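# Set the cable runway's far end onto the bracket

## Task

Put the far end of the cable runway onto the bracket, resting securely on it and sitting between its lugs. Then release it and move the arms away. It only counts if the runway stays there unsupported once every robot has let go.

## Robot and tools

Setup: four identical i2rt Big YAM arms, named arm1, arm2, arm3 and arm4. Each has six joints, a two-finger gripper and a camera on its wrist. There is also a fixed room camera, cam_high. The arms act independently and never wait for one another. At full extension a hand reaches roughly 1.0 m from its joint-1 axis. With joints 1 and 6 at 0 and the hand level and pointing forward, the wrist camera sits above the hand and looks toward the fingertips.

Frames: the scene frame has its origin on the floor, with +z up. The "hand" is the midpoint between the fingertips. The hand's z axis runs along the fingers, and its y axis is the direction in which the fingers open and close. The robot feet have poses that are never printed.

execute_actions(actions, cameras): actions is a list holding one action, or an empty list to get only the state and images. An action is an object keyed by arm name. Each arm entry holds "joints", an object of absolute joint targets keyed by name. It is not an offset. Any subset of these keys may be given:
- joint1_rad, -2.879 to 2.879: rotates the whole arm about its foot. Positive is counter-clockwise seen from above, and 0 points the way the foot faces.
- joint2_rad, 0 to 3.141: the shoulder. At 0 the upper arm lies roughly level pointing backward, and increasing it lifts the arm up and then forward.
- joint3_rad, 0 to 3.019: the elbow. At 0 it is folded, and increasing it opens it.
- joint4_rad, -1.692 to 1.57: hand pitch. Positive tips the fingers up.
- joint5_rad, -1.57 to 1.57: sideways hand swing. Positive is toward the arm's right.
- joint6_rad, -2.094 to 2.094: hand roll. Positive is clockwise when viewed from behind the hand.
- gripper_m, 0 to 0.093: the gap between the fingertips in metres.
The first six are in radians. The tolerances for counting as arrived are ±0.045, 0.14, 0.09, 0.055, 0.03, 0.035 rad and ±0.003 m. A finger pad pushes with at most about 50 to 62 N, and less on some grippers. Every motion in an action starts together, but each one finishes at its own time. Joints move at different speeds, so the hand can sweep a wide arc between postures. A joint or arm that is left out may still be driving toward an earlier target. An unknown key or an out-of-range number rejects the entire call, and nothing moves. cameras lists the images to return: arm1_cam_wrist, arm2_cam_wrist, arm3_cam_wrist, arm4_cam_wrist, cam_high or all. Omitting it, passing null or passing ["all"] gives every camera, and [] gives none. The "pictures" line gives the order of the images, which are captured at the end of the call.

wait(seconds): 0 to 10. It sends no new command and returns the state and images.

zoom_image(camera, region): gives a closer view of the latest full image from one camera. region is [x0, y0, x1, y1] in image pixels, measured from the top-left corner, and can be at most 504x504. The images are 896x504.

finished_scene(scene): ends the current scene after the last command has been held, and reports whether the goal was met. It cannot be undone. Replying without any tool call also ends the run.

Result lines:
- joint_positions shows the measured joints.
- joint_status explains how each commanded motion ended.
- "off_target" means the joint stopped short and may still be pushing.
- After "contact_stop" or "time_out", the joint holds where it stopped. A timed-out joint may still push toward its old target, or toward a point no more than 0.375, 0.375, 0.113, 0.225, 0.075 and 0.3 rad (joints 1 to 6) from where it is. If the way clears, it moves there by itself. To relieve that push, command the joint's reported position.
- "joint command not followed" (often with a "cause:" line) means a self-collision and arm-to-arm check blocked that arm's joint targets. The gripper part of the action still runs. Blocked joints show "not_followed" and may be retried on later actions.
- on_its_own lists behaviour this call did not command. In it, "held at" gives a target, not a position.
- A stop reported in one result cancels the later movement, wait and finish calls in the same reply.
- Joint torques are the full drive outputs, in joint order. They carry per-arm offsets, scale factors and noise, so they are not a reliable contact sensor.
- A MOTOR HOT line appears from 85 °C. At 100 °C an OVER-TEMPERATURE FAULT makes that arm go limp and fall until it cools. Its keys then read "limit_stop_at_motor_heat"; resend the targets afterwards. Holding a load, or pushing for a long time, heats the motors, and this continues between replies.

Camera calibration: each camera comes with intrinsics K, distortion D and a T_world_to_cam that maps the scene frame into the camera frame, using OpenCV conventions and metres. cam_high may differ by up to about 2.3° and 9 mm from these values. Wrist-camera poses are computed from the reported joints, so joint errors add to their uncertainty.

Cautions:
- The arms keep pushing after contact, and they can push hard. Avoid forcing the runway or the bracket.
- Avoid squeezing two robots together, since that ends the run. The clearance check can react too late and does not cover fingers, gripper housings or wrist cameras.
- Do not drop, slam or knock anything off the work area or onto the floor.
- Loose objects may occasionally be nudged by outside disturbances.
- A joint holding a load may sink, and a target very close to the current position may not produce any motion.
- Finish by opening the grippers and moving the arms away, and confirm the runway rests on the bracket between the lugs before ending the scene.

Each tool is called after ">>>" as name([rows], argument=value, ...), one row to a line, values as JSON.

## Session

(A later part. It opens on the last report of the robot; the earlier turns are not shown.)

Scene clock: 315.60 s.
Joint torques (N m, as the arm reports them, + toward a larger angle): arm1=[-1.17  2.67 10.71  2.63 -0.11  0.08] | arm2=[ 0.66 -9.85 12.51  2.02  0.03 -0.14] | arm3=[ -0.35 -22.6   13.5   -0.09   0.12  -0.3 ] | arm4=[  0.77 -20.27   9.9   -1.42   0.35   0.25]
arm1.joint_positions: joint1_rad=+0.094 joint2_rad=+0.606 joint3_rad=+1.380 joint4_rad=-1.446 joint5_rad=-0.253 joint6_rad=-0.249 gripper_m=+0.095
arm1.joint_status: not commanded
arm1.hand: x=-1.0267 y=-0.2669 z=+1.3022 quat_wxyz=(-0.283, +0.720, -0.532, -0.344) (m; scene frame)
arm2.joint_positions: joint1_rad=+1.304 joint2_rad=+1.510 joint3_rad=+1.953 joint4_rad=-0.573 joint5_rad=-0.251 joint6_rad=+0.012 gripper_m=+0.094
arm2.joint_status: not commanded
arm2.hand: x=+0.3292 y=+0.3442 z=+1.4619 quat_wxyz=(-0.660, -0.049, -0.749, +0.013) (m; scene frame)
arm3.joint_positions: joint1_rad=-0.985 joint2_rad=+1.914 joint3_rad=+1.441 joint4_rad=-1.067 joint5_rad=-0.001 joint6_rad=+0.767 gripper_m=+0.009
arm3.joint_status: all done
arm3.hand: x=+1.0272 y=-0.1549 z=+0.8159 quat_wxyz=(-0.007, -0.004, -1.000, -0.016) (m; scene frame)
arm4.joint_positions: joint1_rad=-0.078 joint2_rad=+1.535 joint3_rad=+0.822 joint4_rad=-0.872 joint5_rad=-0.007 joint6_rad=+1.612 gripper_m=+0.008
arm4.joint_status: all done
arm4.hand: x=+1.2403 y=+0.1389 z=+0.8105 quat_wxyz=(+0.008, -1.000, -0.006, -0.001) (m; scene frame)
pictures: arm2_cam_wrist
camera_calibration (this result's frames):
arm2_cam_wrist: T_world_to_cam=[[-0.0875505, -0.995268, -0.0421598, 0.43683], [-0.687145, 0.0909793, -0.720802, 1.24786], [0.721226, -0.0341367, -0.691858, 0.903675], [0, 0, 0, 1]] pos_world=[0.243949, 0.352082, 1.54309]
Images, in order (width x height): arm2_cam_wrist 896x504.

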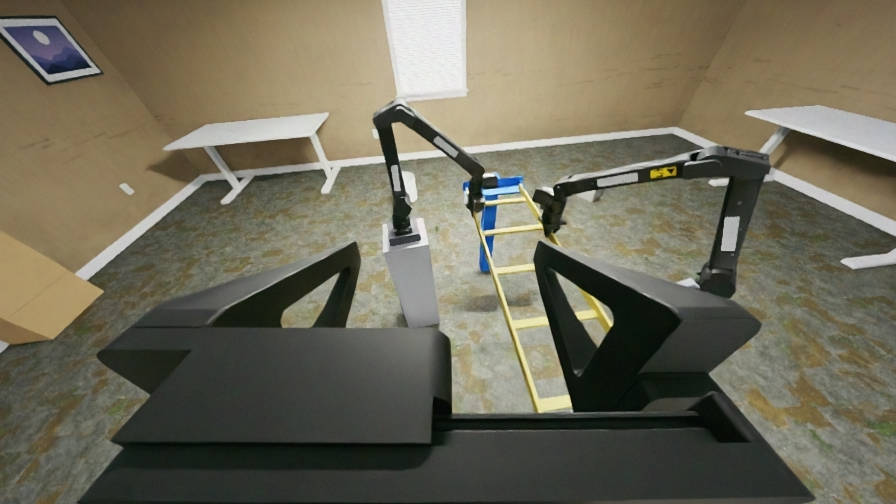

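>>> execute_actions([
  {"arm3":{"joints":{"joint1_rad":-1.068,"joint2_rad":1.975,"joint3_rad":1.66,"joint4_rad":-1.16,"joint6_rad":0.67}},"arm4":{"joints":{"joint1_rad":0.075,"joint2_rad":1.42,"joint3_rad":0.94,"joint4_rad":-0.925,"joint6_rad":1.80}}},
], cameras=["arm2_cam_wrist","cam_high"])

>>> zoom_image(camera="arm2_cam_wrist", region=[440, 150, 580, 250])

>>> zoom_image(camera="cam_high", region=[230, 210, 390, 300])

Scene clock: 330.53 s.
Joint torques (N m, as the arm reports them, + toward a larger angle): arm1=[-1.13  2.65 10.7   2.61 -0.11  0.08] | arm2=[  0.83 -10.36  12.58   2.01   0.03  -0.17] | arm3=[ -1.25 -24.3   12.93   0.13   0.43  -0.38] | arm4=[  0.1  -18.41  13.21  -1.63   0.15   0.23]
arm1.joint_positions: joint1_rad=+0.094 joint2_rad=+0.606 joint3_rad=+1.380 joint4_rad=-1.446 joint5_rad=-0.253 joint6_rad=-0.249 gripper_m=+0.095
arm1.joint_status: not commanded
arm1.hand: x=-1.0267 y=-0.2669 z=+1.3022 quat_wxyz=(-0.283, +0.720, -0.532, -0.344) (m; scene frame)
arm2.joint_positions: joint1_rad=+1.304 joint2_rad=+1.510 joint3_rad=+1.953 joint4_rad=-0.573 joint5_rad=-0.251 joint6_rad=+0.012 gripper_m=+0.094
arm2.joint_status: not commanded
arm2.hand: x=+0.3292 y=+0.3442 z=+1.4619 quat_wxyz=(-0.660, -0.049, -0.749, +0.013) (m; scene frame)
arm3.joint_positions: joint1_rad=-1.053 joint2_rad=+2.011 joint3_rad=+1.615 joint4_rad=-1.144 joint5_rad=-0.009 joint6_rad=+0.700 gripper_m=+0.009
arm3.joint_status: all done
arm3.hand: x=+1.0855 y=-0.1542 z=+0.8223 quat_wxyz=(-0.006, -0.004, -1.000, -0.019) (m; scene frame)
arm4.joint_positions: joint1_rad=+0.082 joint2_rad=+1.535 joint3_rad=+0.837 joint4_rad=-0.877 joint5_rad=-0.003 joint6_rad=+1.773 gripper_m=+0.008
arm4.joint_status: joint3_rad time_out (moved +0.015 of +0.118); the others done
arm4.on_its_own: joint3_rad reads +0.837 and still pushes toward +0.940 since a time_out
arm4.hand: x=+1.2981 y=+0.1405 z=+0.8146 quat_wxyz=(+0.003, -1.000, -0.006, +0.001) (m; scene frame)
pictures: arm2_cam_wrist, cam_high
camera_calibration (this result's frames):
arm2_cam_wrist: T_world_to_cam=[[-0.0875505, -0.995268, -0.0421598, 0.43683], [-0.687145, 0.0909793, -0.720802, 1.24786], [0.721226, -0.0341367, -0.691858, 0.903675], [0, 0, 0, 1]] pos_world=[0.243949, 0.352082, 1.54309]
Images, in order (width x height): arm2_cam_wrist 896x504, cam_high 896x504.

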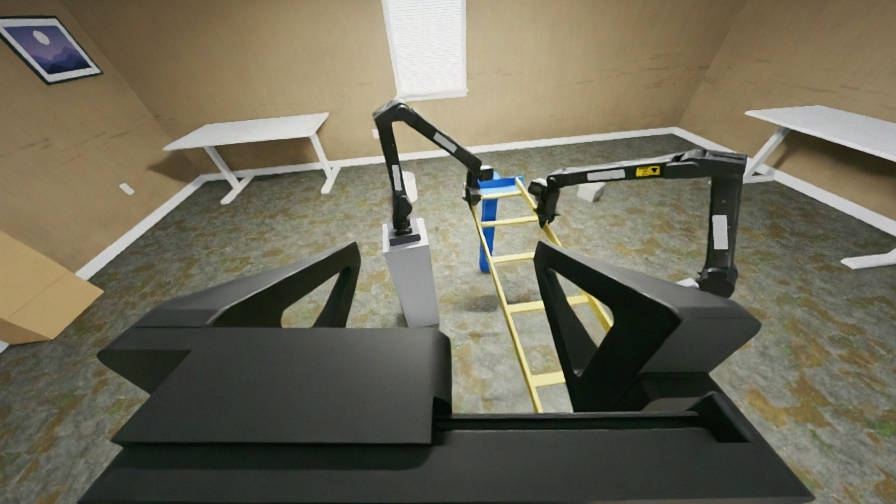

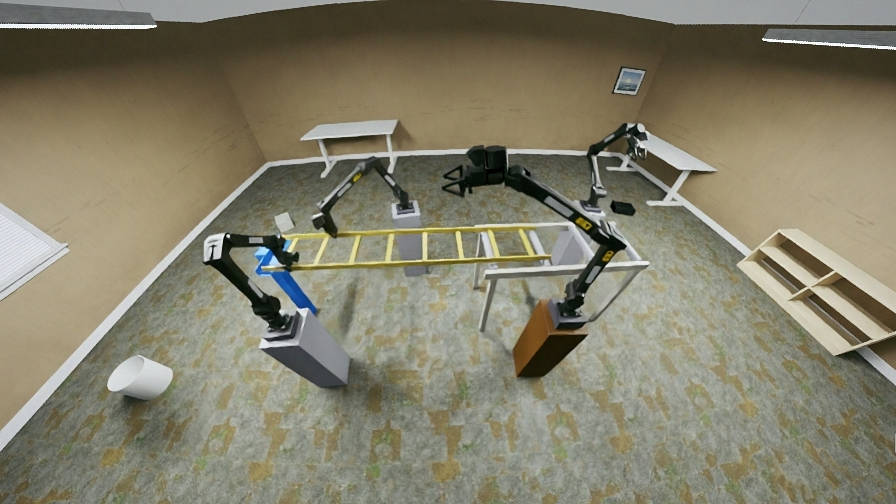

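Region (440, 150, 580, 250) of arm2_cam_wrist's 896x504 image, scaled by 3.600, with more detail than that image has; it fills the top 360 rows of this view, and the rest is white.

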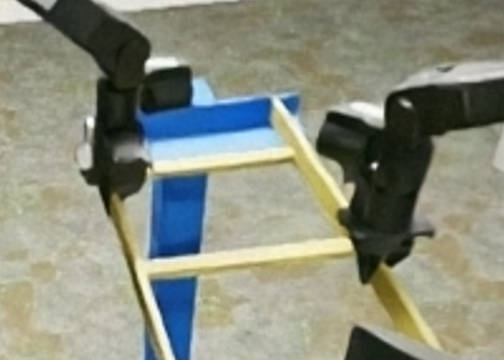

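Region (230, 210, 390, 300) of cam_high's 896x504 image, scaled by 3.150, with more detail than that image has; it fills the top 284 rows of this view, and the rest is white.

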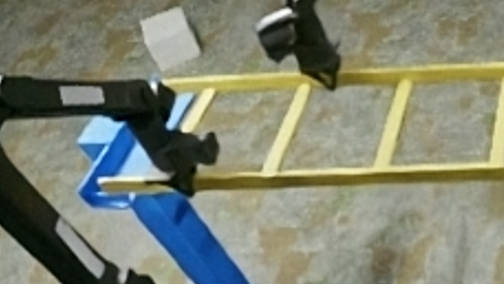

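>>> execute_actions([
  {"arm3":{"joints":{"joint1_rad":-1.115,"joint2_rad":2.01,"joint3_rad":1.70,"joint4_rad":-1.17,"joint6_rad":0.645}},"arm4":{"joints":{"joint1_rad":0.13,"joint2_rad":1.50,"joint3_rad":0.95,"joint4_rad":-0.91,"joint6_rad":1.85}}},
], cameras=["arm2_cam_wrist","cam_high"])

>>> zoom_image(camera="arm2_cam_wrist", region=[440, 150, 580, 250])

>>> zoom_image(camera="cam_high", region=[230, 210, 390, 300])

Scene clock: 338.63 s.
Joint torques (N m, as the arm reports them, + toward a larger angle): arm1=[-1.09  2.65 10.72  2.62 -0.11  0.08] | arm2=[  0.97 -10.02  12.54   2.17  -0.01  -0.13] | arm3=[ -3.23 -24.94  14.07  -0.08   0.61  -0.44] | arm4=[  1.73 -16.84  12.21  -1.46  -0.05   0.41]
arm1.joint_positions: joint1_rad=+0.094 joint2_rad=+0.606 joint3_rad=+1.380 joint4_rad=-1.446 joint5_rad=-0.253 joint6_rad=-0.249 gripper_m=+0.095
arm1.joint_status: not commanded
arm1.hand: x=-1.0267 y=-0.2669 z=+1.3022 quat_wxyz=(-0.283, +0.720, -0.532, -0.344) (m; scene frame)
arm2.joint_positions: joint1_rad=+1.304 joint2_rad=+1.510 joint3_rad=+1.953 joint4_rad=-0.573 joint5_rad=-0.251 joint6_rad=+0.012 gripper_m=+0.094
arm2.joint_status: not commanded
arm2.hand: x=+0.3292 y=+0.3442 z=+1.4619 quat_wxyz=(-0.660, -0.049, -0.749, +0.013) (m; scene frame)
arm3.joint_positions: joint1_rad=-1.072 joint2_rad=+2.049 joint3_rad=+1.642 joint4_rad=-1.149 joint5_rad=-0.013 joint6_rad=+0.683 gripper_m=+0.009
arm3.joint_status: joint6_rad time_out (moved -0.018 of -0.055); the others done
arm3.on_its_own: joint6_rad reads +0.683 and still pushes toward +0.645 since a time_out
arm3.hand: x=+1.0968 y=-0.1586 z=+0.8097 quat_wxyz=(+0.001, -0.005, -1.000, -0.015) (m; scene frame)
arm4.joint_positions: joint1_rad=+0.114 joint2_rad=+1.589 joint3_rad=+0.858 joint4_rad=-0.867 joint5_rad=+0.002 joint6_rad=+1.805 gripper_m=+0.008
arm4.joint_status: joint3_rad time_out (moved +0.021 of +0.113); joint6_rad time_out (moved +0.033 of +0.077); the others done
arm4.on_its_own: joint3_rad reads +0.858 and still pushes toward +0.950 since a time_out; joint6_rad reads +1.805 and still pushes toward +1.850 since a time_out
arm4.hand: x=+1.3103 y=+0.1368 z=+0.8017 quat_wxyz=(+0.014, -1.000, -0.006, +0.006) (m; scene frame)
pictures: arm2_cam_wrist, cam_high
camera_calibration (this result's frames):
arm2_cam_wrist: T_world_to_cam=[[-0.0875505, -0.995268, -0.0421598, 0.43683], [-0.687145, 0.0909793, -0.720802, 1.24786], [0.721226, -0.0341367, -0.691858, 0.903675], [0, 0, 0, 1]] pos_world=[0.243949, 0.352082, 1.54309]
Images, in order (width x height): arm2_cam_wrist 896x504, cam_high 896x504.

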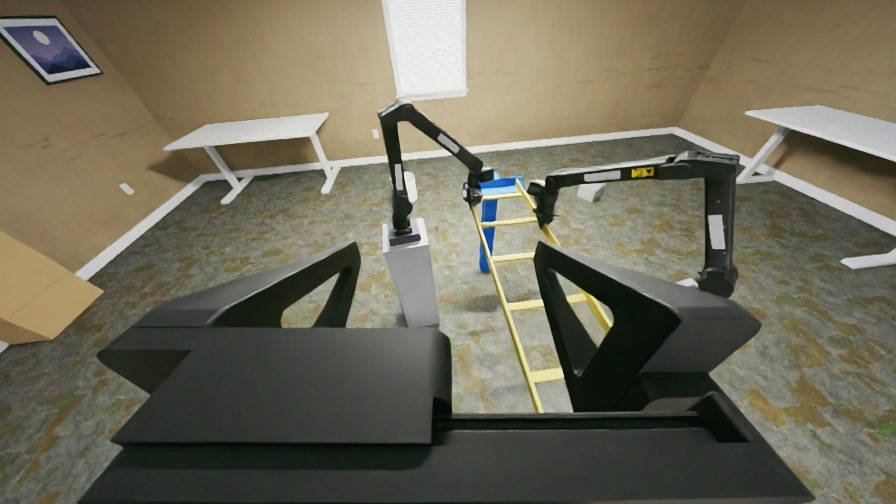

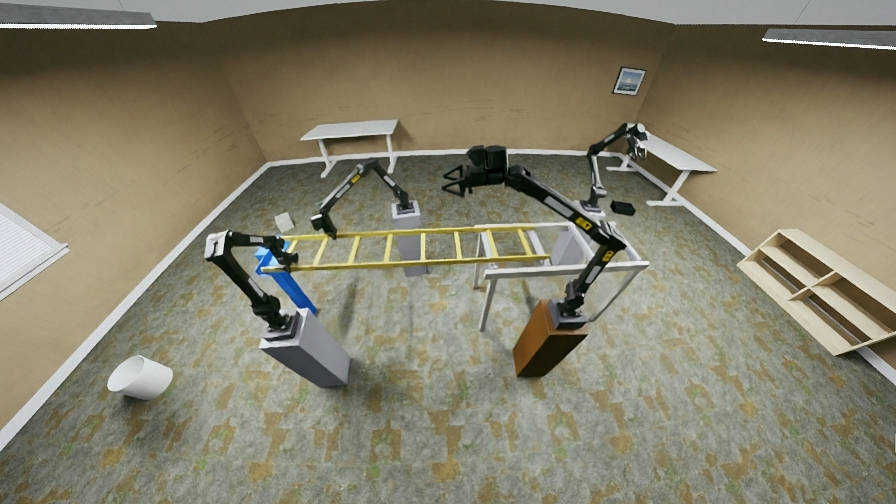

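Region (440, 150, 580, 250) of arm2_cam_wrist's 896x504 image, scaled by 3.600, with more detail than that image has; it fills the top 360 rows of this view, and the rest is white.

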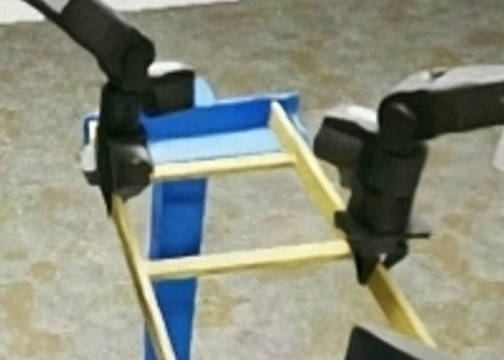

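Region (230, 210, 390, 300) of cam_high's 896x504 image, scaled by 3.150, with more detail than that image has; it fills the top 284 rows of this view, and the rest is white.

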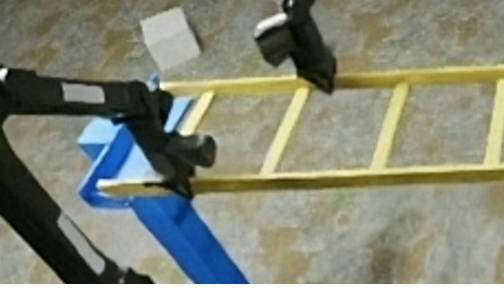

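>>> execute_actions([
  {"arm3":{"joints":{"joint1_rad":-1.065,"joint2_rad":2.045,"joint3_rad":1.655,"joint4_rad":-1.15,"joint6_rad":0.683}},"arm4":{"joints":{"joint1_rad":0.10,"joint2_rad":1.56,"joint3_rad":0.90,"joint4_rad":-0.88,"joint6_rad":1.805}}},
], cameras=["arm2_cam_wrist","cam_high"])

>>> zoom_image(camera="arm2_cam_wrist", region=[440, 150, 580, 250])

>>> zoom_image(camera="cam_high", region=[230, 210, 390, 300])

Scene clock: 344.77 s.
Joint torques (N m, as the arm reports them, + toward a larger angle): arm1=[-1.13  2.64 10.71  2.62 -0.11  0.07] | arm2=[  0.87 -10.09  12.38   2.06   0.    -0.13] | arm3=[  0.28 -22.32  10.04   0.73   0.4   -0.16] | arm4=[ -0.29 -12.74   8.36  -0.63  -0.04  -0.04]
arm1.joint_positions: joint1_rad=+0.094 joint2_rad=+0.606 joint3_rad=+1.380 joint4_rad=-1.446 joint5_rad=-0.253 joint6_rad=-0.249 gripper_m=+0.095
arm1.joint_status: not commanded
arm1.hand: x=-1.0267 y=-0.2669 z=+1.3022 quat_wxyz=(-0.283, +0.720, -0.532, -0.344) (m; scene frame)
arm2.joint_positions: joint1_rad=+1.304 joint2_rad=+1.510 joint3_rad=+1.953 joint4_rad=-0.573 joint5_rad=-0.251 joint6_rad=+0.012 gripper_m=+0.094
arm2.joint_status: not commanded
arm2.hand: x=+0.3292 y=+0.3442 z=+1.4619 quat_wxyz=(-0.660, -0.049, -0.749, +0.013) (m; scene frame)
arm3.joint_positions: joint1_rad=-1.070 joint2_rad=+2.054 joint3_rad=+1.642 joint4_rad=-1.149 joint5_rad=-0.008 joint6_rad=+0.688 gripper_m=+0.009
arm3.joint_status: all done
arm3.hand: x=+1.0964 y=-0.1587 z=+0.8064 quat_wxyz=(+0.002, -0.007, -1.000, -0.011) (m; scene frame)
arm4.joint_positions: joint1_rad=+0.113 joint2_rad=+1.597 joint3_rad=+0.858 joint4_rad=-0.862 joint5_rad=+0.002 joint6_rad=+1.803 gripper_m=+0.008
arm4.joint_status: all done
arm4.hand: x=+1.3101 y=+0.1365 z=+0.7987 quat_wxyz=(+0.016, -1.000, -0.006, +0.007) (m; scene frame)
pictures: arm2_cam_wrist, cam_high
camera_calibration (this result's frames):
arm2_cam_wrist: T_world_to_cam=[[-0.0875505, -0.995268, -0.0421598, 0.43683], [-0.687145, 0.0909793, -0.720802, 1.24786], [0.721226, -0.0341367, -0.691858, 0.903675], [0, 0, 0, 1]] pos_world=[0.243949, 0.352082, 1.54309]
Images, in order (width x height): arm2_cam_wrist 896x504, cam_high 896x504.

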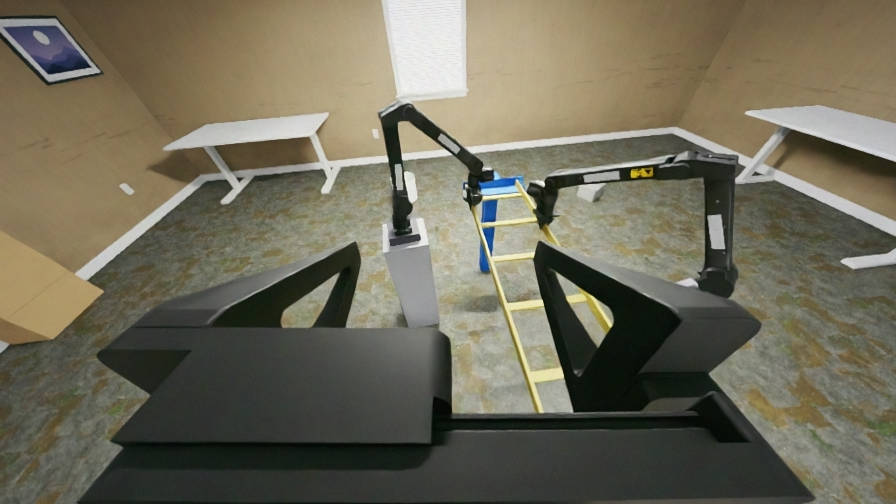

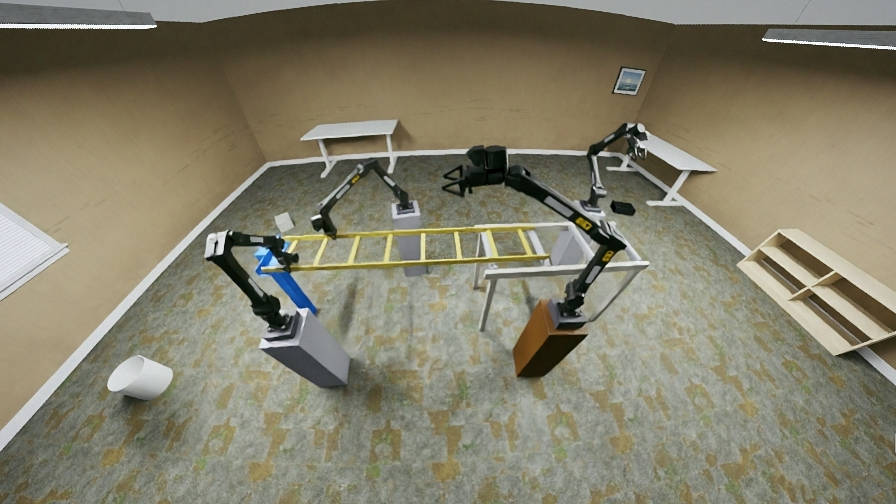

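Region (440, 150, 580, 250) of arm2_cam_wrist's 896x504 image, scaled by 3.600, with more detail than that image has; it fills the top 360 rows of this view, and the rest is white.

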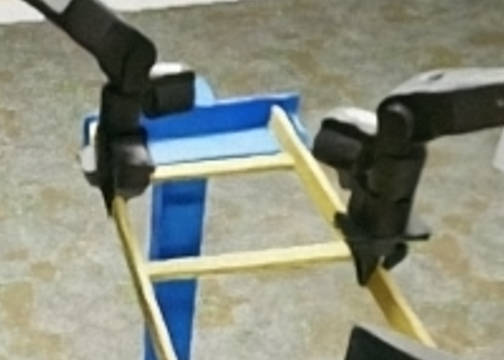

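Region (230, 210, 390, 300) of cam_high's 896x504 image, scaled by 3.150, with more detail than that image has; it fills the top 284 rows of this view, and the rest is white.

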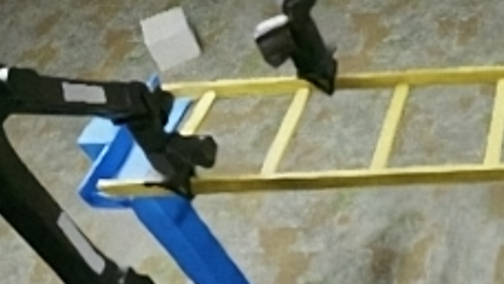

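>>> execute_actions([
  {"arm3":{"joints":{"gripper_m":0.06}},"arm4":{"joints":{"gripper_m":0.06}}},
], cameras=[])

>>> execute_actions([
  {"arm3":{"joints":{"joint2_rad":1.85,"joint3_rad":1.80,"joint4_rad":-1.45}},"arm4":{"joints":{"joint2_rad":1.40,"joint3_rad":1.15,"joint4_rad":-1.3}}},
], cameras=["arm4_cam_wrist","arm2_cam_wrist","cam_high"])

>>> zoom_image(camera="arm2_cam_wrist", region=[440, 150, 580, 250])

Scene clock: 350.57 s.
Joint torques (N m, as the arm reports them, + toward a larger angle): arm1=[-1.12  2.67 10.7   2.63 -0.11  0.08] | arm2=[  0.98 -10.18  12.41   2.03   0.    -0.16] | arm3=[  0.18 -22.63  10.07   0.71   0.2   -0.16] | arm4=[ -0.16 -11.24   8.32  -0.55  -0.04  -0.05]
arm1.joint_positions: joint1_rad=+0.094 joint2_rad=+0.606 joint3_rad=+1.380 joint4_rad=-1.446 joint5_rad=-0.253 joint6_rad=-0.249 gripper_m=+0.095
arm1.joint_status: not commanded
arm1.hand: x=-1.0267 y=-0.2669 z=+1.3022 quat_wxyz=(-0.283, +0.720, -0.532, -0.344) (m; scene frame)
arm2.joint_positions: joint1_rad=+1.304 joint2_rad=+1.510 joint3_rad=+1.953 joint4_rad=-0.573 joint5_rad=-0.251 joint6_rad=+0.012 gripper_m=+0.094
arm2.joint_status: not commanded
arm2.hand: x=+0.3292 y=+0.3442 z=+1.4619 quat_wxyz=(-0.660, -0.049, -0.749, +0.013) (m; scene frame)
arm3.joint_positions: joint1_rad=-1.070 joint2_rad=+2.054 joint3_rad=+1.642 joint4_rad=-1.149 joint5_rad=-0.004 joint6_rad=+0.688 gripper_m=+0.060
arm3.joint_status: all done
arm3.hand: x=+1.0968 y=-0.1593 z=+0.8064 quat_wxyz=(+0.001, -0.007, -1.000, -0.010) (m; scene frame)
arm4.joint_positions: joint1_rad=+0.110 joint2_rad=+1.581 joint3_rad=+0.860 joint4_rad=-0.863 joint5_rad=+0.002 joint6_rad=+1.803 gripper_m=+0.060
arm4.joint_status: all done
arm4.hand: x=+1.3095 y=+0.1336 z=+0.8048 quat_wxyz=(+0.008, -1.000, -0.005, +0.005) (m; scene frame)
pictures: none
No camera images: the call's "cameras" was empty. Leave "cameras" out to get every camera's image.

Scene clock: 351.97 s.
Joint torques (N m, as the arm reports them, + toward a larger angle): arm1=[-1.14  2.7  10.72  2.63 -0.11  0.08] | arm2=[ 0.91 -9.77 12.49  2.03  0.01 -0.15] | arm3=[  0.21 -19.92  11.93   0.26   0.19  -0.16] | arm4=[-0.13 -7.47  8.7  -0.48 -0.04 -0.04]
arm1.joint_positions: joint1_rad=+0.094 joint2_rad=+0.606 joint3_rad=+1.380 joint4_rad=-1.446 joint5_rad=-0.253 joint6_rad=-0.249 gripper_m=+0.095
arm1.joint_status: not commanded
arm1.hand: x=-1.0267 y=-0.2669 z=+1.3022 quat_wxyz=(-0.283, +0.720, -0.532, -0.344) (m; scene frame)
arm2.joint_positions: joint1_rad=+1.304 joint2_rad=+1.510 joint3_rad=+1.953 joint4_rad=-0.573 joint5_rad=-0.251 joint6_rad=+0.012 gripper_m=+0.094
arm2.joint_status: not commanded
arm2.hand: x=+0.3292 y=+0.3442 z=+1.4619 quat_wxyz=(-0.660, -0.049, -0.749, +0.013) (m; scene frame)
arm3.joint_positions: joint1_rad=-1.070 joint2_rad=+1.854 joint3_rad=+1.776 joint4_rad=-1.436 joint5_rad=-0.004 joint6_rad=+0.688 gripper_m=+0.060
arm3.joint_status: all done
arm3.hand: x=+1.0802 y=-0.1751 z=+0.9712 quat_wxyz=(-0.018, -0.007, -1.000, -0.025) (m; scene frame)
arm4.joint_positions: joint1_rad=+0.110 joint2_rad=+1.388 joint3_rad=+1.128 joint4_rad=-1.283 joint5_rad=+0.002 joint6_rad=+1.803 gripper_m=+0.060
arm4.joint_status: all done
arm4.hand: x=+1.3147 y=+0.1151 z=+0.9660 quat_wxyz=(-0.013, -1.000, -0.005, +0.000) (m; scene frame)
pictures: arm2_cam_wrist, arm4_cam_wrist, cam_high
camera_calibration (this result's frames):
arm2_cam_wrist: T_world_to_cam=[[-0.0875505, -0.995268, -0.0421598, 0.43683], [-0.687145, 0.0909793, -0.720802, 1.24786], [0.721226, -0.0341367, -0.691858, 0.903675], [0, 0, 0, 1]] pos_world=[0.243949, 0.352082, 1.54309]
arm4_cam_wrist: T_world_to_cam=[[-0.00689313, 0.999704, -0.0233531, -0.0869933], [0.816293, 0.0191147, 0.577322, -1.62865], [0.577597, -0.0150834, -0.816183, 0.153422], [0, 0, 0, 1]] pos_world=[1.24024, 0.120413, 1.06345]
Images, in order (width x height): arm2_cam_wrist 896x504, arm4_cam_wrist 896x504, cam_high 896x504.

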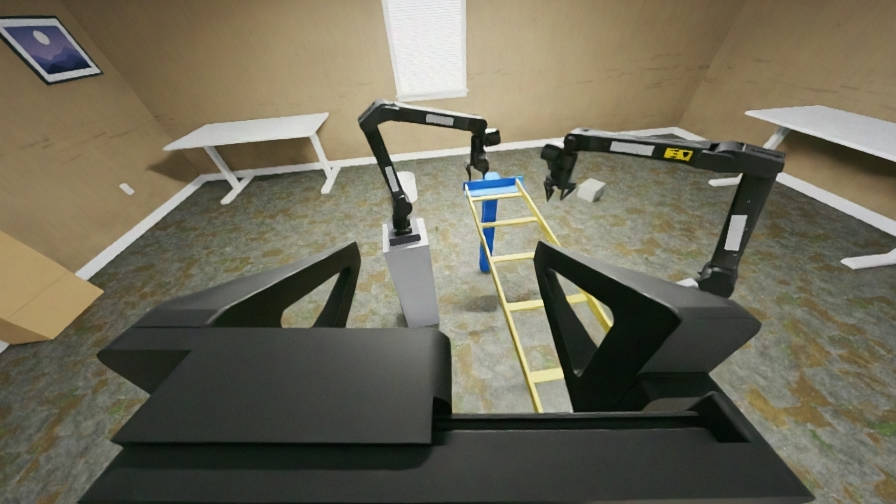

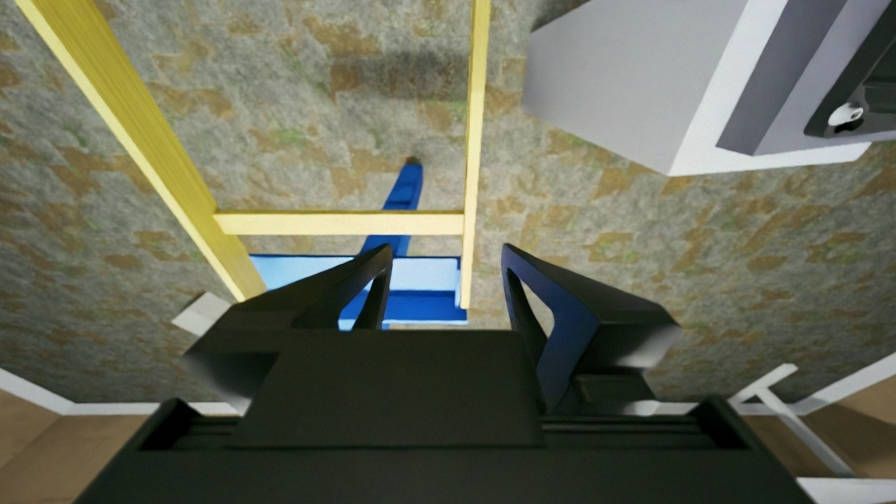

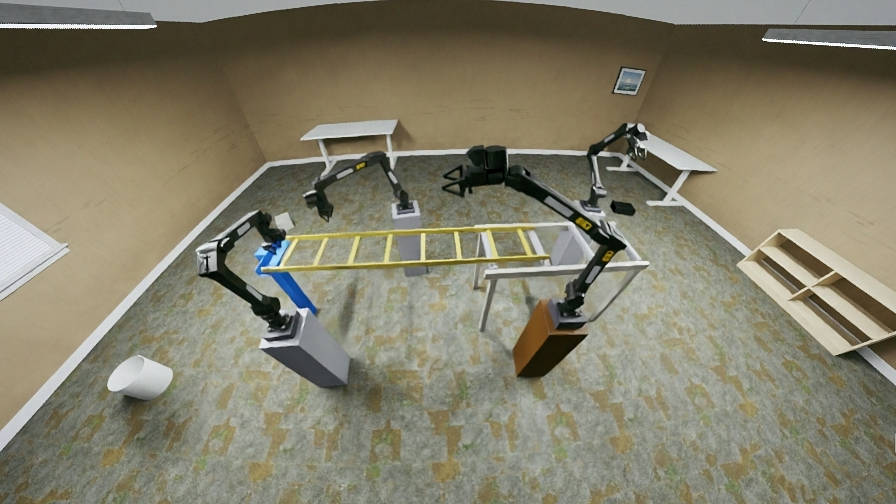

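Region (440, 150, 580, 250) of arm2_cam_wrist's 896x504 image, scaled by 3.600, with more detail than that image has; it fills the top 360 rows of this view, and the rest is white.

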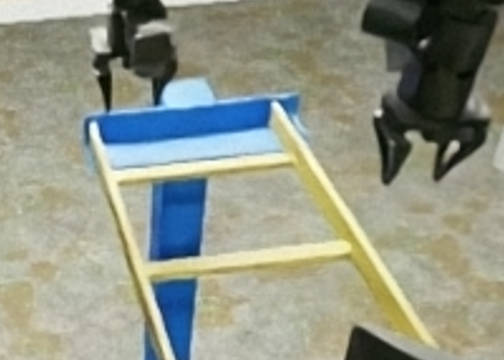

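>>> execute_actions([
  {"arm3":{"joints":{"joint2_rad":2.06,"joint3_rad":1.645,"joint4_rad":-1.135}},"arm4":{"joints":{"joint2_rad":1.595,"joint3_rad":0.86,"joint4_rad":-0.85}}},
], cameras=["arm4_cam_wrist","arm3_cam_wrist"])

Scene clock: 358.70 s.
Joint torques (N m, as the arm reports them, + toward a larger angle): arm1=[-1.07  2.67 10.71  2.62 -0.11  0.08] | arm2=[ 1.03 -9.92 12.56  2.09  0.   -0.14] | arm3=[  0.22 -22.     8.79   1.35   0.05  -0.16] | arm4=[ -0.04 -11.84   5.84   0.54  -0.04  -0.05]
arm1.joint_positions: joint1_rad=+0.094 joint2_rad=+0.606 joint3_rad=+1.380 joint4_rad=-1.446 joint5_rad=-0.253 joint6_rad=-0.249 gripper_m=+0.095
arm1.joint_status: not commanded
arm1.hand: x=-1.0267 y=-0.2669 z=+1.3022 quat_wxyz=(-0.283, +0.720, -0.532, -0.344) (m; scene frame)
arm2.joint_positions: joint1_rad=+1.304 joint2_rad=+1.510 joint3_rad=+1.953 joint4_rad=-0.573 joint5_rad=-0.251 joint6_rad=+0.012 gripper_m=+0.094
arm2.joint_status: not commanded
arm2.hand: x=+0.3292 y=+0.3442 z=+1.4619 quat_wxyz=(-0.660, -0.049, -0.749, +0.013) (m; scene frame)
arm3.joint_positions: joint1_rad=-1.070 joint2_rad=+2.067 joint3_rad=+1.644 joint4_rad=-1.150 joint5_rad=-0.001 joint6_rad=+0.688 gripper_m=+0.060
arm3.joint_status: all done
arm3.hand: x=+1.0967 y=-0.1597 z=+0.8001 quat_wxyz=(+0.004, -0.007, -1.000, -0.005) (m; scene frame)
arm4.joint_positions: joint1_rad=+0.110 joint2_rad=+1.619 joint3_rad=+0.850 joint4_rad=-0.867 joint5_rad=+0.002 joint6_rad=+1.803 gripper_m=+0.060
arm4.joint_status: all done
arm4.hand: x=+1.3067 y=+0.1441 z=+0.7890 quat_wxyz=(+0.033, -0.999, -0.004, +0.011) (m; scene frame)
pictures: arm3_cam_wrist, arm4_cam_wrist
camera_calibration (this result's frames):
arm3_cam_wrist: T_world_to_cam=[[-0.0172248, -0.999789, -0.0111734, -0.132856], [-0.818742, 0.00768954, 0.57411, 0.44712], [-0.573903, 0.0190371, -0.818702, 1.40781], [0, 0, 0, 1]] pos_world=[1.17173, -0.163067, 0.894393]
arm4_cam_wrist: T_world_to_cam=[[-0.00567107, 0.997654, 0.0682244, -0.193724], [0.829088, -0.0334538, 0.558116, -1.51451], [0.559089, 0.0597292, -0.826953, 0.0358423], [0, 0, 0, 1]] pos_world=[1.23452, 0.140462, 0.888126]
Images, in order (width x height): arm3_cam_wrist 896x504, arm4_cam_wrist 896x504.

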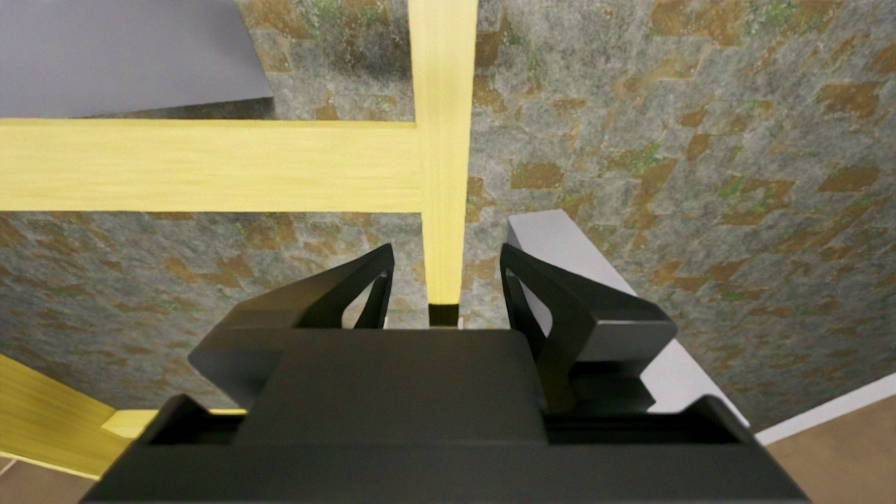

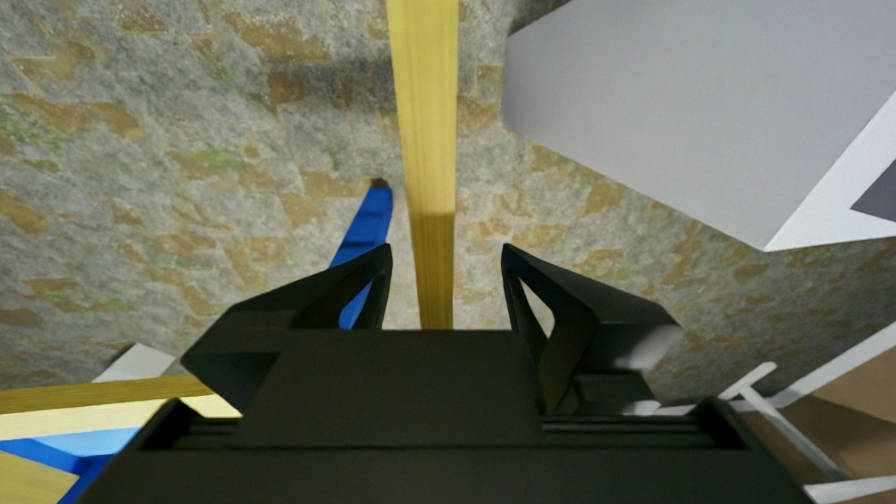

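>>> execute_actions([
  {"arm3":{"joints":{"gripper_m":0}},"arm4":{"joints":{"joint4_rad":-0.815,"joint2_rad":1.585}}},
], cameras=[])

>>> execute_actions([
  {"arm4":{"joints":{"gripper_m":0}}},
], cameras=[])

>>> execute_actions([
  {"arm3":{"joints":{"joint1_rad":-1.10,"joint2_rad":1.985,"joint3_rad":1.60,"joint4_rad":-1.12,"joint6_rad":0.668}},"arm4":{"joints":{"joint1_rad":0.084,"joint2_rad":1.56,"joint3_rad":0.98,"joint4_rad":-0.86}}},
], cameras=["arm2_cam_wrist"])

>>> zoom_image(camera="arm2_cam_wrist", region=[440, 150, 580, 250])

Scene clock: 369.03 s.
Joint torques (N m, as the arm reports them, + toward a larger angle): arm1=[-1.15  2.66 10.73  2.63 -0.11  0.08] | arm2=[ 1.02 -9.98 12.54  2.08  0.02 -0.12] | arm3=[  0.13 -22.21   8.88   1.2    0.18  -0.18] | arm4=[ -0.07 -11.53   6.06   0.63  -0.04  -0.04]
arm1.joint_positions: joint1_rad=+0.094 joint2_rad=+0.606 joint3_rad=+1.380 joint4_rad=-1.446 joint5_rad=-0.253 joint6_rad=-0.249 gripper_m=+0.095
arm1.joint_status: not commanded
arm1.hand: x=-1.0267 y=-0.2669 z=+1.3022 quat_wxyz=(-0.283, +0.720, -0.532, -0.344) (m; scene frame)
arm2.joint_positions: joint1_rad=+1.304 joint2_rad=+1.510 joint3_rad=+1.953 joint4_rad=-0.573 joint5_rad=-0.251 joint6_rad=+0.012 gripper_m=+0.094
arm2.joint_status: not commanded
arm2.hand: x=+0.3292 y=+0.3442 z=+1.4619 quat_wxyz=(-0.660, -0.049, -0.749, +0.013) (m; scene frame)
arm3.joint_positions: joint1_rad=-1.068 joint2_rad=+2.067 joint3_rad=+1.644 joint4_rad=-1.146 joint5_rad=-0.004 joint6_rad=+0.690 gripper_m=+0.008
arm3.joint_status: gripper_m off_target (ended at +0.008, target +0.000)
arm3.hand: x=+1.0967 y=-0.1581 z=+0.8001 quat_wxyz=(+0.003, -0.007, -1.000, -0.008) (m; scene frame)
arm4.joint_positions: joint1_rad=+0.110 joint2_rad=+1.609 joint3_rad=+0.850 joint4_rad=-0.833 joint5_rad=+0.002 joint6_rad=+1.803 gripper_m=+0.060
arm4.joint_status: all done
arm4.hand: x=+1.3091 y=+0.1345 z=+0.7923 quat_wxyz=(+0.011, -1.000, -0.004, +0.005) (m; scene frame)
pictures: none
No camera images: the call's "cameras" was empty. Leave "cameras" out to get every camera's image.

Scene clock: 369.67 s.
Joint torques (N m, as the arm reports them, + toward a larger angle): arm1=[-1.08  2.67 10.72  2.63 -0.11  0.08] | arm2=[  0.76 -10.26  12.58   2.08   0.    -0.11] | arm3=[  0.18 -22.21   8.88   1.2    0.16  -0.18] | arm4=[ -0.02 -11.45   6.26   0.69   0.13  -0.02]
arm1.joint_positions: joint1_rad=+0.094 joint2_rad=+0.606 joint3_rad=+1.380 joint4_rad=-1.446 joint5_rad=-0.253 joint6_rad=-0.249 gripper_m=+0.095
arm1.joint_status: not commanded
arm1.hand: x=-1.0267 y=-0.2669 z=+1.3022 quat_wxyz=(-0.283, +0.720, -0.532, -0.344) (m; scene frame)
arm2.joint_positions: joint1_rad=+1.304 joint2_rad=+1.510 joint3_rad=+1.953 joint4_rad=-0.573 joint5_rad=-0.251 joint6_rad=+0.012 gripper_m=+0.094
arm2.joint_status: not commanded
arm2.hand: x=+0.3292 y=+0.3442 z=+1.4619 quat_wxyz=(-0.660, -0.049, -0.749, +0.013) (m; scene frame)
arm3.joint_positions: joint1_rad=-1.068 joint2_rad=+2.067 joint3_rad=+1.644 joint4_rad=-1.146 joint5_rad=-0.004 joint6_rad=+0.690 gripper_m=+0.008
arm3.joint_status: not commanded
arm3.hand: x=+1.0967 y=-0.1581 z=+0.8001 quat_wxyz=(+0.003, -0.007, -1.000, -0.008) (m; scene frame)
arm4.joint_positions: joint1_rad=+0.110 joint2_rad=+1.605 joint3_rad=+0.846 joint4_rad=-0.835 joint5_rad=-0.002 joint6_rad=+1.800 gripper_m=+0.008
arm4.joint_status: gripper_m off_target (ended at +0.008, target +0.000)
arm4.hand: x=+1.3092 y=+0.1369 z=+0.7924 quat_wxyz=(+0.013, -1.000, -0.006, +0.004) (m; scene frame)
pictures: none
No camera images: the call's "cameras" was empty. Leave "cameras" out to get every camera's image.

Scene clock: 371.57 s.
Joint torques (N m, as the arm reports them, + toward a larger angle): arm1=[-1.12  2.63 10.72  2.63 -0.11  0.08] | arm2=[  0.78 -10.16  12.5    2.05   0.    -0.13] | arm3=[ -1.88 -25.99   8.81   0.63   0.52  -0.3 ] | arm4=[ -0.16 -14.45  13.64  -0.79   0.1    0.06]
arm1.joint_positions: joint1_rad=+0.094 joint2_rad=+0.606 joint3_rad=+1.380 joint4_rad=-1.446 joint5_rad=-0.253 joint6_rad=-0.249 gripper_m=+0.095
arm1.joint_status: not commanded
arm1.hand: x=-1.0267 y=-0.2669 z=+1.3022 quat_wxyz=(-0.283, +0.720, -0.532, -0.344) (m; scene frame)
arm2.joint_positions: joint1_rad=+1.304 joint2_rad=+1.510 joint3_rad=+1.953 joint4_rad=-0.573 joint5_rad=-0.251 joint6_rad=+0.012 gripper_m=+0.094
arm2.joint_status: not commanded
arm2.hand: x=+0.3292 y=+0.3442 z=+1.4619 quat_wxyz=(-0.660, -0.049, -0.749, +0.013) (m; scene frame)
arm3.joint_positions: joint1_rad=-1.075 joint2_rad=+2.038 joint3_rad=+1.599 joint4_rad=-1.117 joint5_rad=-0.011 joint6_rad=+0.689 gripper_m=+0.008
arm3.joint_status: all done
arm3.hand: x=+1.0921 y=-0.1656 z=+0.8009 quat_wxyz=(+0.001, -0.010, -1.000, -0.014) (m; scene frame)
arm4.joint_positions: joint1_rad=+0.096 joint2_rad=+1.616 joint3_rad=+0.867 joint4_rad=-0.837 joint5_rad=-0.002 joint6_rad=+1.792 gripper_m=+0.008
arm4.joint_status: joint3_rad time_out (moved +0.021 of +0.134); the others done
arm4.on_its_own: joint3_rad reads +0.867 and still pushes toward +0.980 since a time_out
arm4.hand: x=+1.3060 y=+0.1270 z=+0.7942 quat_wxyz=(+0.009, -1.000, -0.003, +0.003) (m; scene frame)
pictures: arm2_cam_wrist
camera_calibration (this result's frames):
arm2_cam_wrist: T_world_to_cam=[[-0.0875505, -0.995268, -0.0421598, 0.43683], [-0.687145, 0.0909793, -0.720802, 1.24786], [0.721226, -0.0341367, -0.691858, 0.903675], [0, 0, 0, 1]] pos_world=[0.243949, 0.352082, 1.54309]
Images, in order (width x height): arm2_cam_wrist 896x504.

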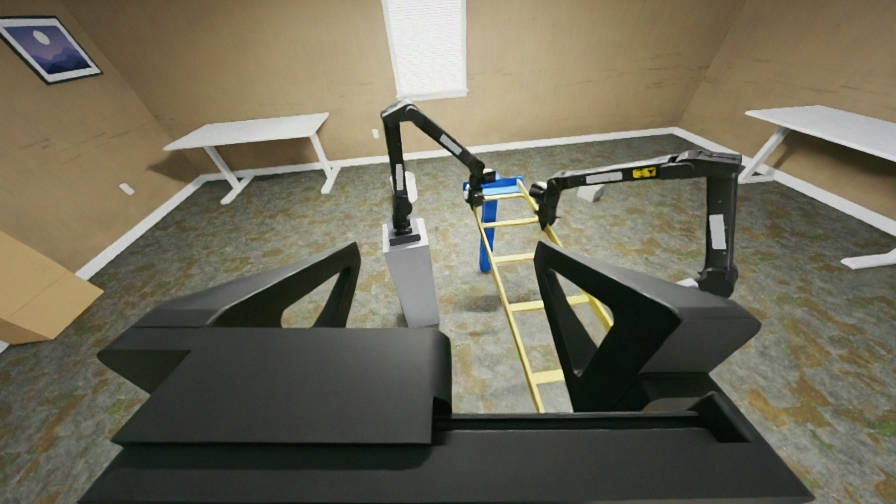

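Region (440, 150, 580, 250) of arm2_cam_wrist's 896x504 image, scaled by 3.600, with more detail than that image has; it fills the top 360 rows of this view, and the rest is white.

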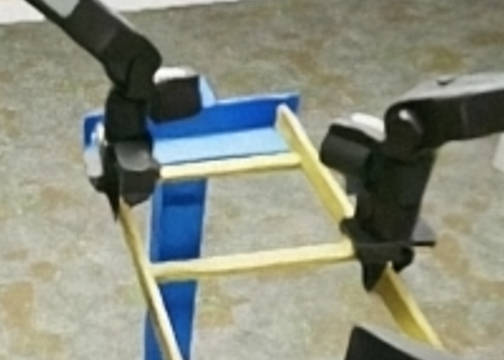

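>>> execute_actions([
  {"arm3":{"joints":{"joint1_rad":-1.125,"joint2_rad":1.94,"joint3_rad":1.565,"joint4_rad":-1.11,"joint6_rad":0.655}},"arm4":{"joints":{"joint1_rad":0.075,"joint2_rad":1.59,"joint3_rad":1.0,"joint4_rad":-0.85,"joint6_rad":1.82}}},
], cameras=["arm2_cam_wrist"])

>>> zoom_image(camera="arm2_cam_wrist", region=[440, 150, 580, 250])

Scene clock: 376.63 s.
Joint torques (N m, as the arm reports them, + toward a larger angle): arm1=[-1.14  2.62 10.71  2.62 -0.11  0.08] | arm2=[ 0.68 -9.58 12.58  2.07 -0.02 -0.14] | arm3=[ -2.32 -27.29   9.83   0.46   0.49  -0.37] | arm4=[  0.22 -17.03  11.58  -0.83  -0.14   0.24]
arm1.joint_positions: joint1_rad=+0.094 joint2_rad=+0.606 joint3_rad=+1.380 joint4_rad=-1.446 joint5_rad=-0.253 joint6_rad=-0.249 gripper_m=+0.095
arm1.joint_status: not commanded
arm1.hand: x=-1.0267 y=-0.2669 z=+1.3022 quat_wxyz=(-0.283, +0.720, -0.532, -0.344) (m; scene frame)
arm2.joint_positions: joint1_rad=+1.304 joint2_rad=+1.510 joint3_rad=+1.953 joint4_rad=-0.573 joint5_rad=-0.251 joint6_rad=+0.012 gripper_m=+0.094
arm2.joint_status: not commanded
arm2.hand: x=+0.3292 y=+0.3442 z=+1.4619 quat_wxyz=(-0.660, -0.049, -0.749, +0.013) (m; scene frame)
arm3.joint_positions: joint1_rad=-1.093 joint2_rad=+2.019 joint3_rad=+1.550 joint4_rad=-1.103 joint5_rad=-0.011 joint6_rad=+0.683 gripper_m=+0.008
arm3.joint_status: all done
arm3.hand: x=+1.0866 y=-0.1830 z=+0.7948 quat_wxyz=(+0.007, -0.016, -1.000, -0.009) (m; scene frame)
arm4.joint_positions: joint1_rad=+0.082 joint2_rad=+1.672 joint3_rad=+0.914 joint4_rad=-0.827 joint5_rad=+0.004 joint6_rad=+1.792 gripper_m=+0.008
arm4.joint_status: all done
arm4.hand: x=+1.3038 y=+0.1074 z=+0.7862 quat_wxyz=(+0.008, -1.000, +0.004, +0.006) (m; scene frame)
pictures: arm2_cam_wrist
camera_calibration (this result's frames):
arm2_cam_wrist: T_world_to_cam=[[-0.0875505, -0.995268, -0.0421598, 0.43683], [-0.687145, 0.0909793, -0.720802, 1.24786], [0.721226, -0.0341367, -0.691858, 0.903675], [0, 0, 0, 1]] pos_world=[0.243949, 0.352082, 1.54309]
Images, in order (width x height): arm2_cam_wrist 896x504.

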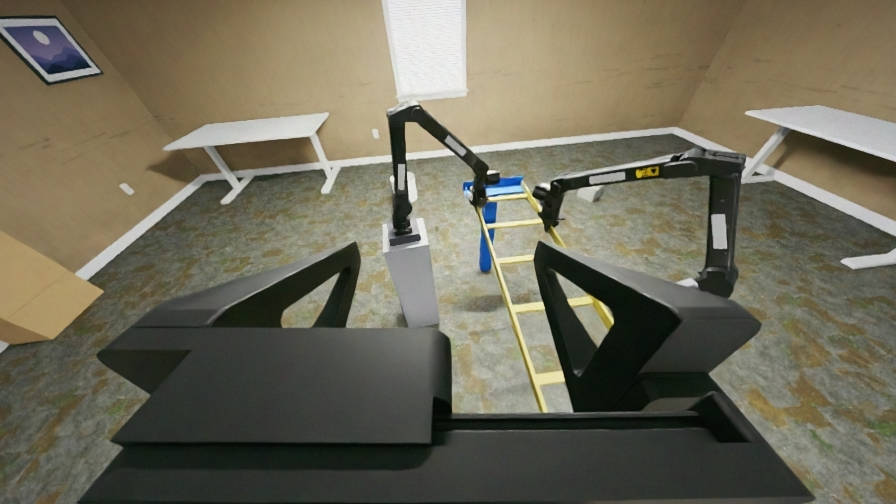

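Region (440, 150, 580, 250) of arm2_cam_wrist's 896x504 image, scaled by 3.600, with more detail than that image has; it fills the top 360 rows of this view, and the rest is white.

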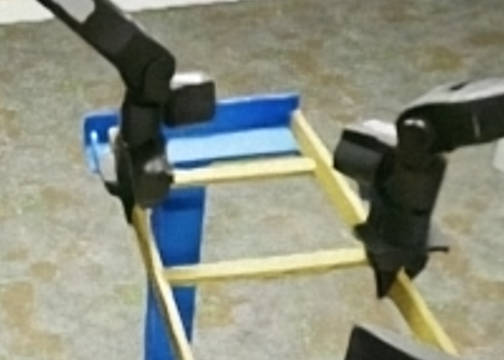

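Now lower onto the shelf with a small forward bias.

>>> execute_actions([
  {"arm3":{"joints":{"joint1_rad":-1.10,"joint2_rad":2.02,"joint3_rad":1.565,"joint4_rad":-1.10,"joint6_rad":0.675}},"arm4":{"joints":{"joint1_rad":0.11,"joint2_rad":1.65,"joint3_rad":0.945,"joint4_rad":-0.83,"joint6_rad":1.81}}},
], cameras=["arm2_cam_wrist"])

>>> zoom_image(camera="arm2_cam_wrist", region=[440, 150, 580, 250])

Scene clock: 380.93 s.
Joint torques (N m, as the arm reports them, + toward a larger angle): arm1=[-1.1   2.69 10.72  2.63 -0.11  0.08] | arm2=[  0.48 -10.23  12.52   1.96   0.02  -0.15] | arm3=[ -0.55 -23.04   9.81   0.36   0.43  -0.19] | arm4=[  2.09 -15.92   7.3   -0.73  -0.39   0.12]
arm1.joint_positions: joint1_rad=+0.094 joint2_rad=+0.606 joint3_rad=+1.380 joint4_rad=-1.446 joint5_rad=-0.253 joint6_rad=-0.249 gripper_m=+0.095
arm1.joint_status: not commanded
arm1.hand: x=-1.0267 y=-0.2669 z=+1.3022 quat_wxyz=(-0.283, +0.720, -0.532, -0.344) (m; scene frame)
arm2.joint_positions: joint1_rad=+1.304 joint2_rad=+1.510 joint3_rad=+1.953 joint4_rad=-0.573 joint5_rad=-0.251 joint6_rad=+0.012 gripper_m=+0.094
arm2.joint_status: not commanded
arm2.hand: x=+0.3292 y=+0.3442 z=+1.4619 quat_wxyz=(-0.660, -0.049, -0.749, +0.013) (m; scene frame)
arm3.joint_positions: joint1_rad=-1.093 joint2_rad=+2.044 joint3_rad=+1.550 joint4_rad=-1.091 joint5_rad=-0.009 joint6_rad=+0.683 gripper_m=+0.008
arm3.joint_status: all done
arm3.hand: x=+1.0867 y=-0.1828 z=+0.7809 quat_wxyz=(+0.011, -0.016, -1.000, -0.005) (m; scene frame)
arm4.joint_positions: joint1_rad=+0.088 joint2_rad=+1.711 joint3_rad=+0.914 joint4_rad=-0.808 joint5_rad=+0.010 joint6_rad=+1.793 gripper_m=+0.008
arm4.joint_status: all done
arm4.hand: x=+1.3048 y=+0.1087 z=+0.7715 quat_wxyz=(+0.017, -1.000, +0.001, +0.011) (m; scene frame)
pictures: arm2_cam_wrist
camera_calibration (this result's frames):
arm2_cam_wrist: T_world_to_cam=[[-0.0875505, -0.995268, -0.0421598, 0.43683], [-0.687145, 0.0909793, -0.720802, 1.24786], [0.721226, -0.0341367, -0.691858, 0.903675], [0, 0, 0, 1]] pos_world=[0.243949, 0.352082, 1.54309]
Images, in order (width x height): arm2_cam_wrist 896x504.

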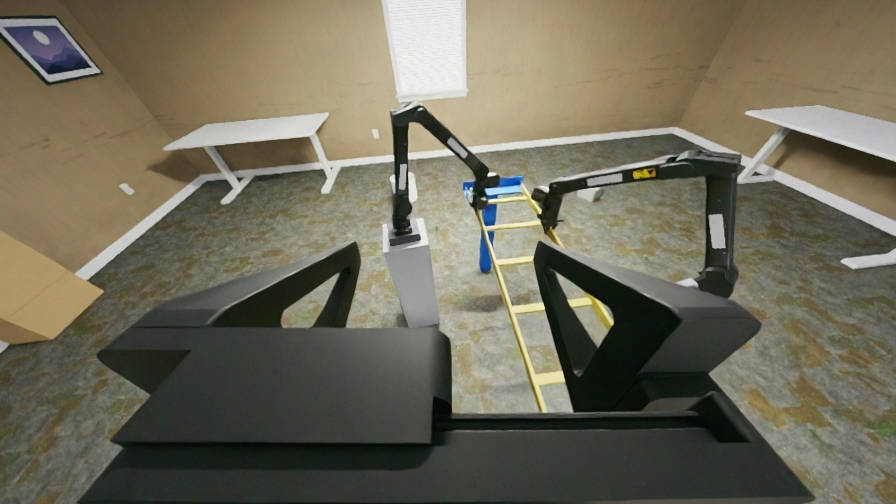

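Region (440, 150, 580, 250) of arm2_cam_wrist's 896x504 image, scaled by 3.600, with more detail than that image has; it fills the top 360 rows of this view, and the rest is white.

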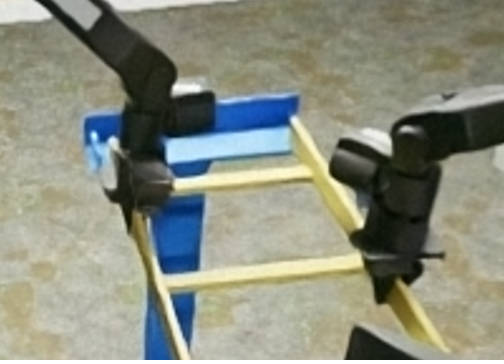

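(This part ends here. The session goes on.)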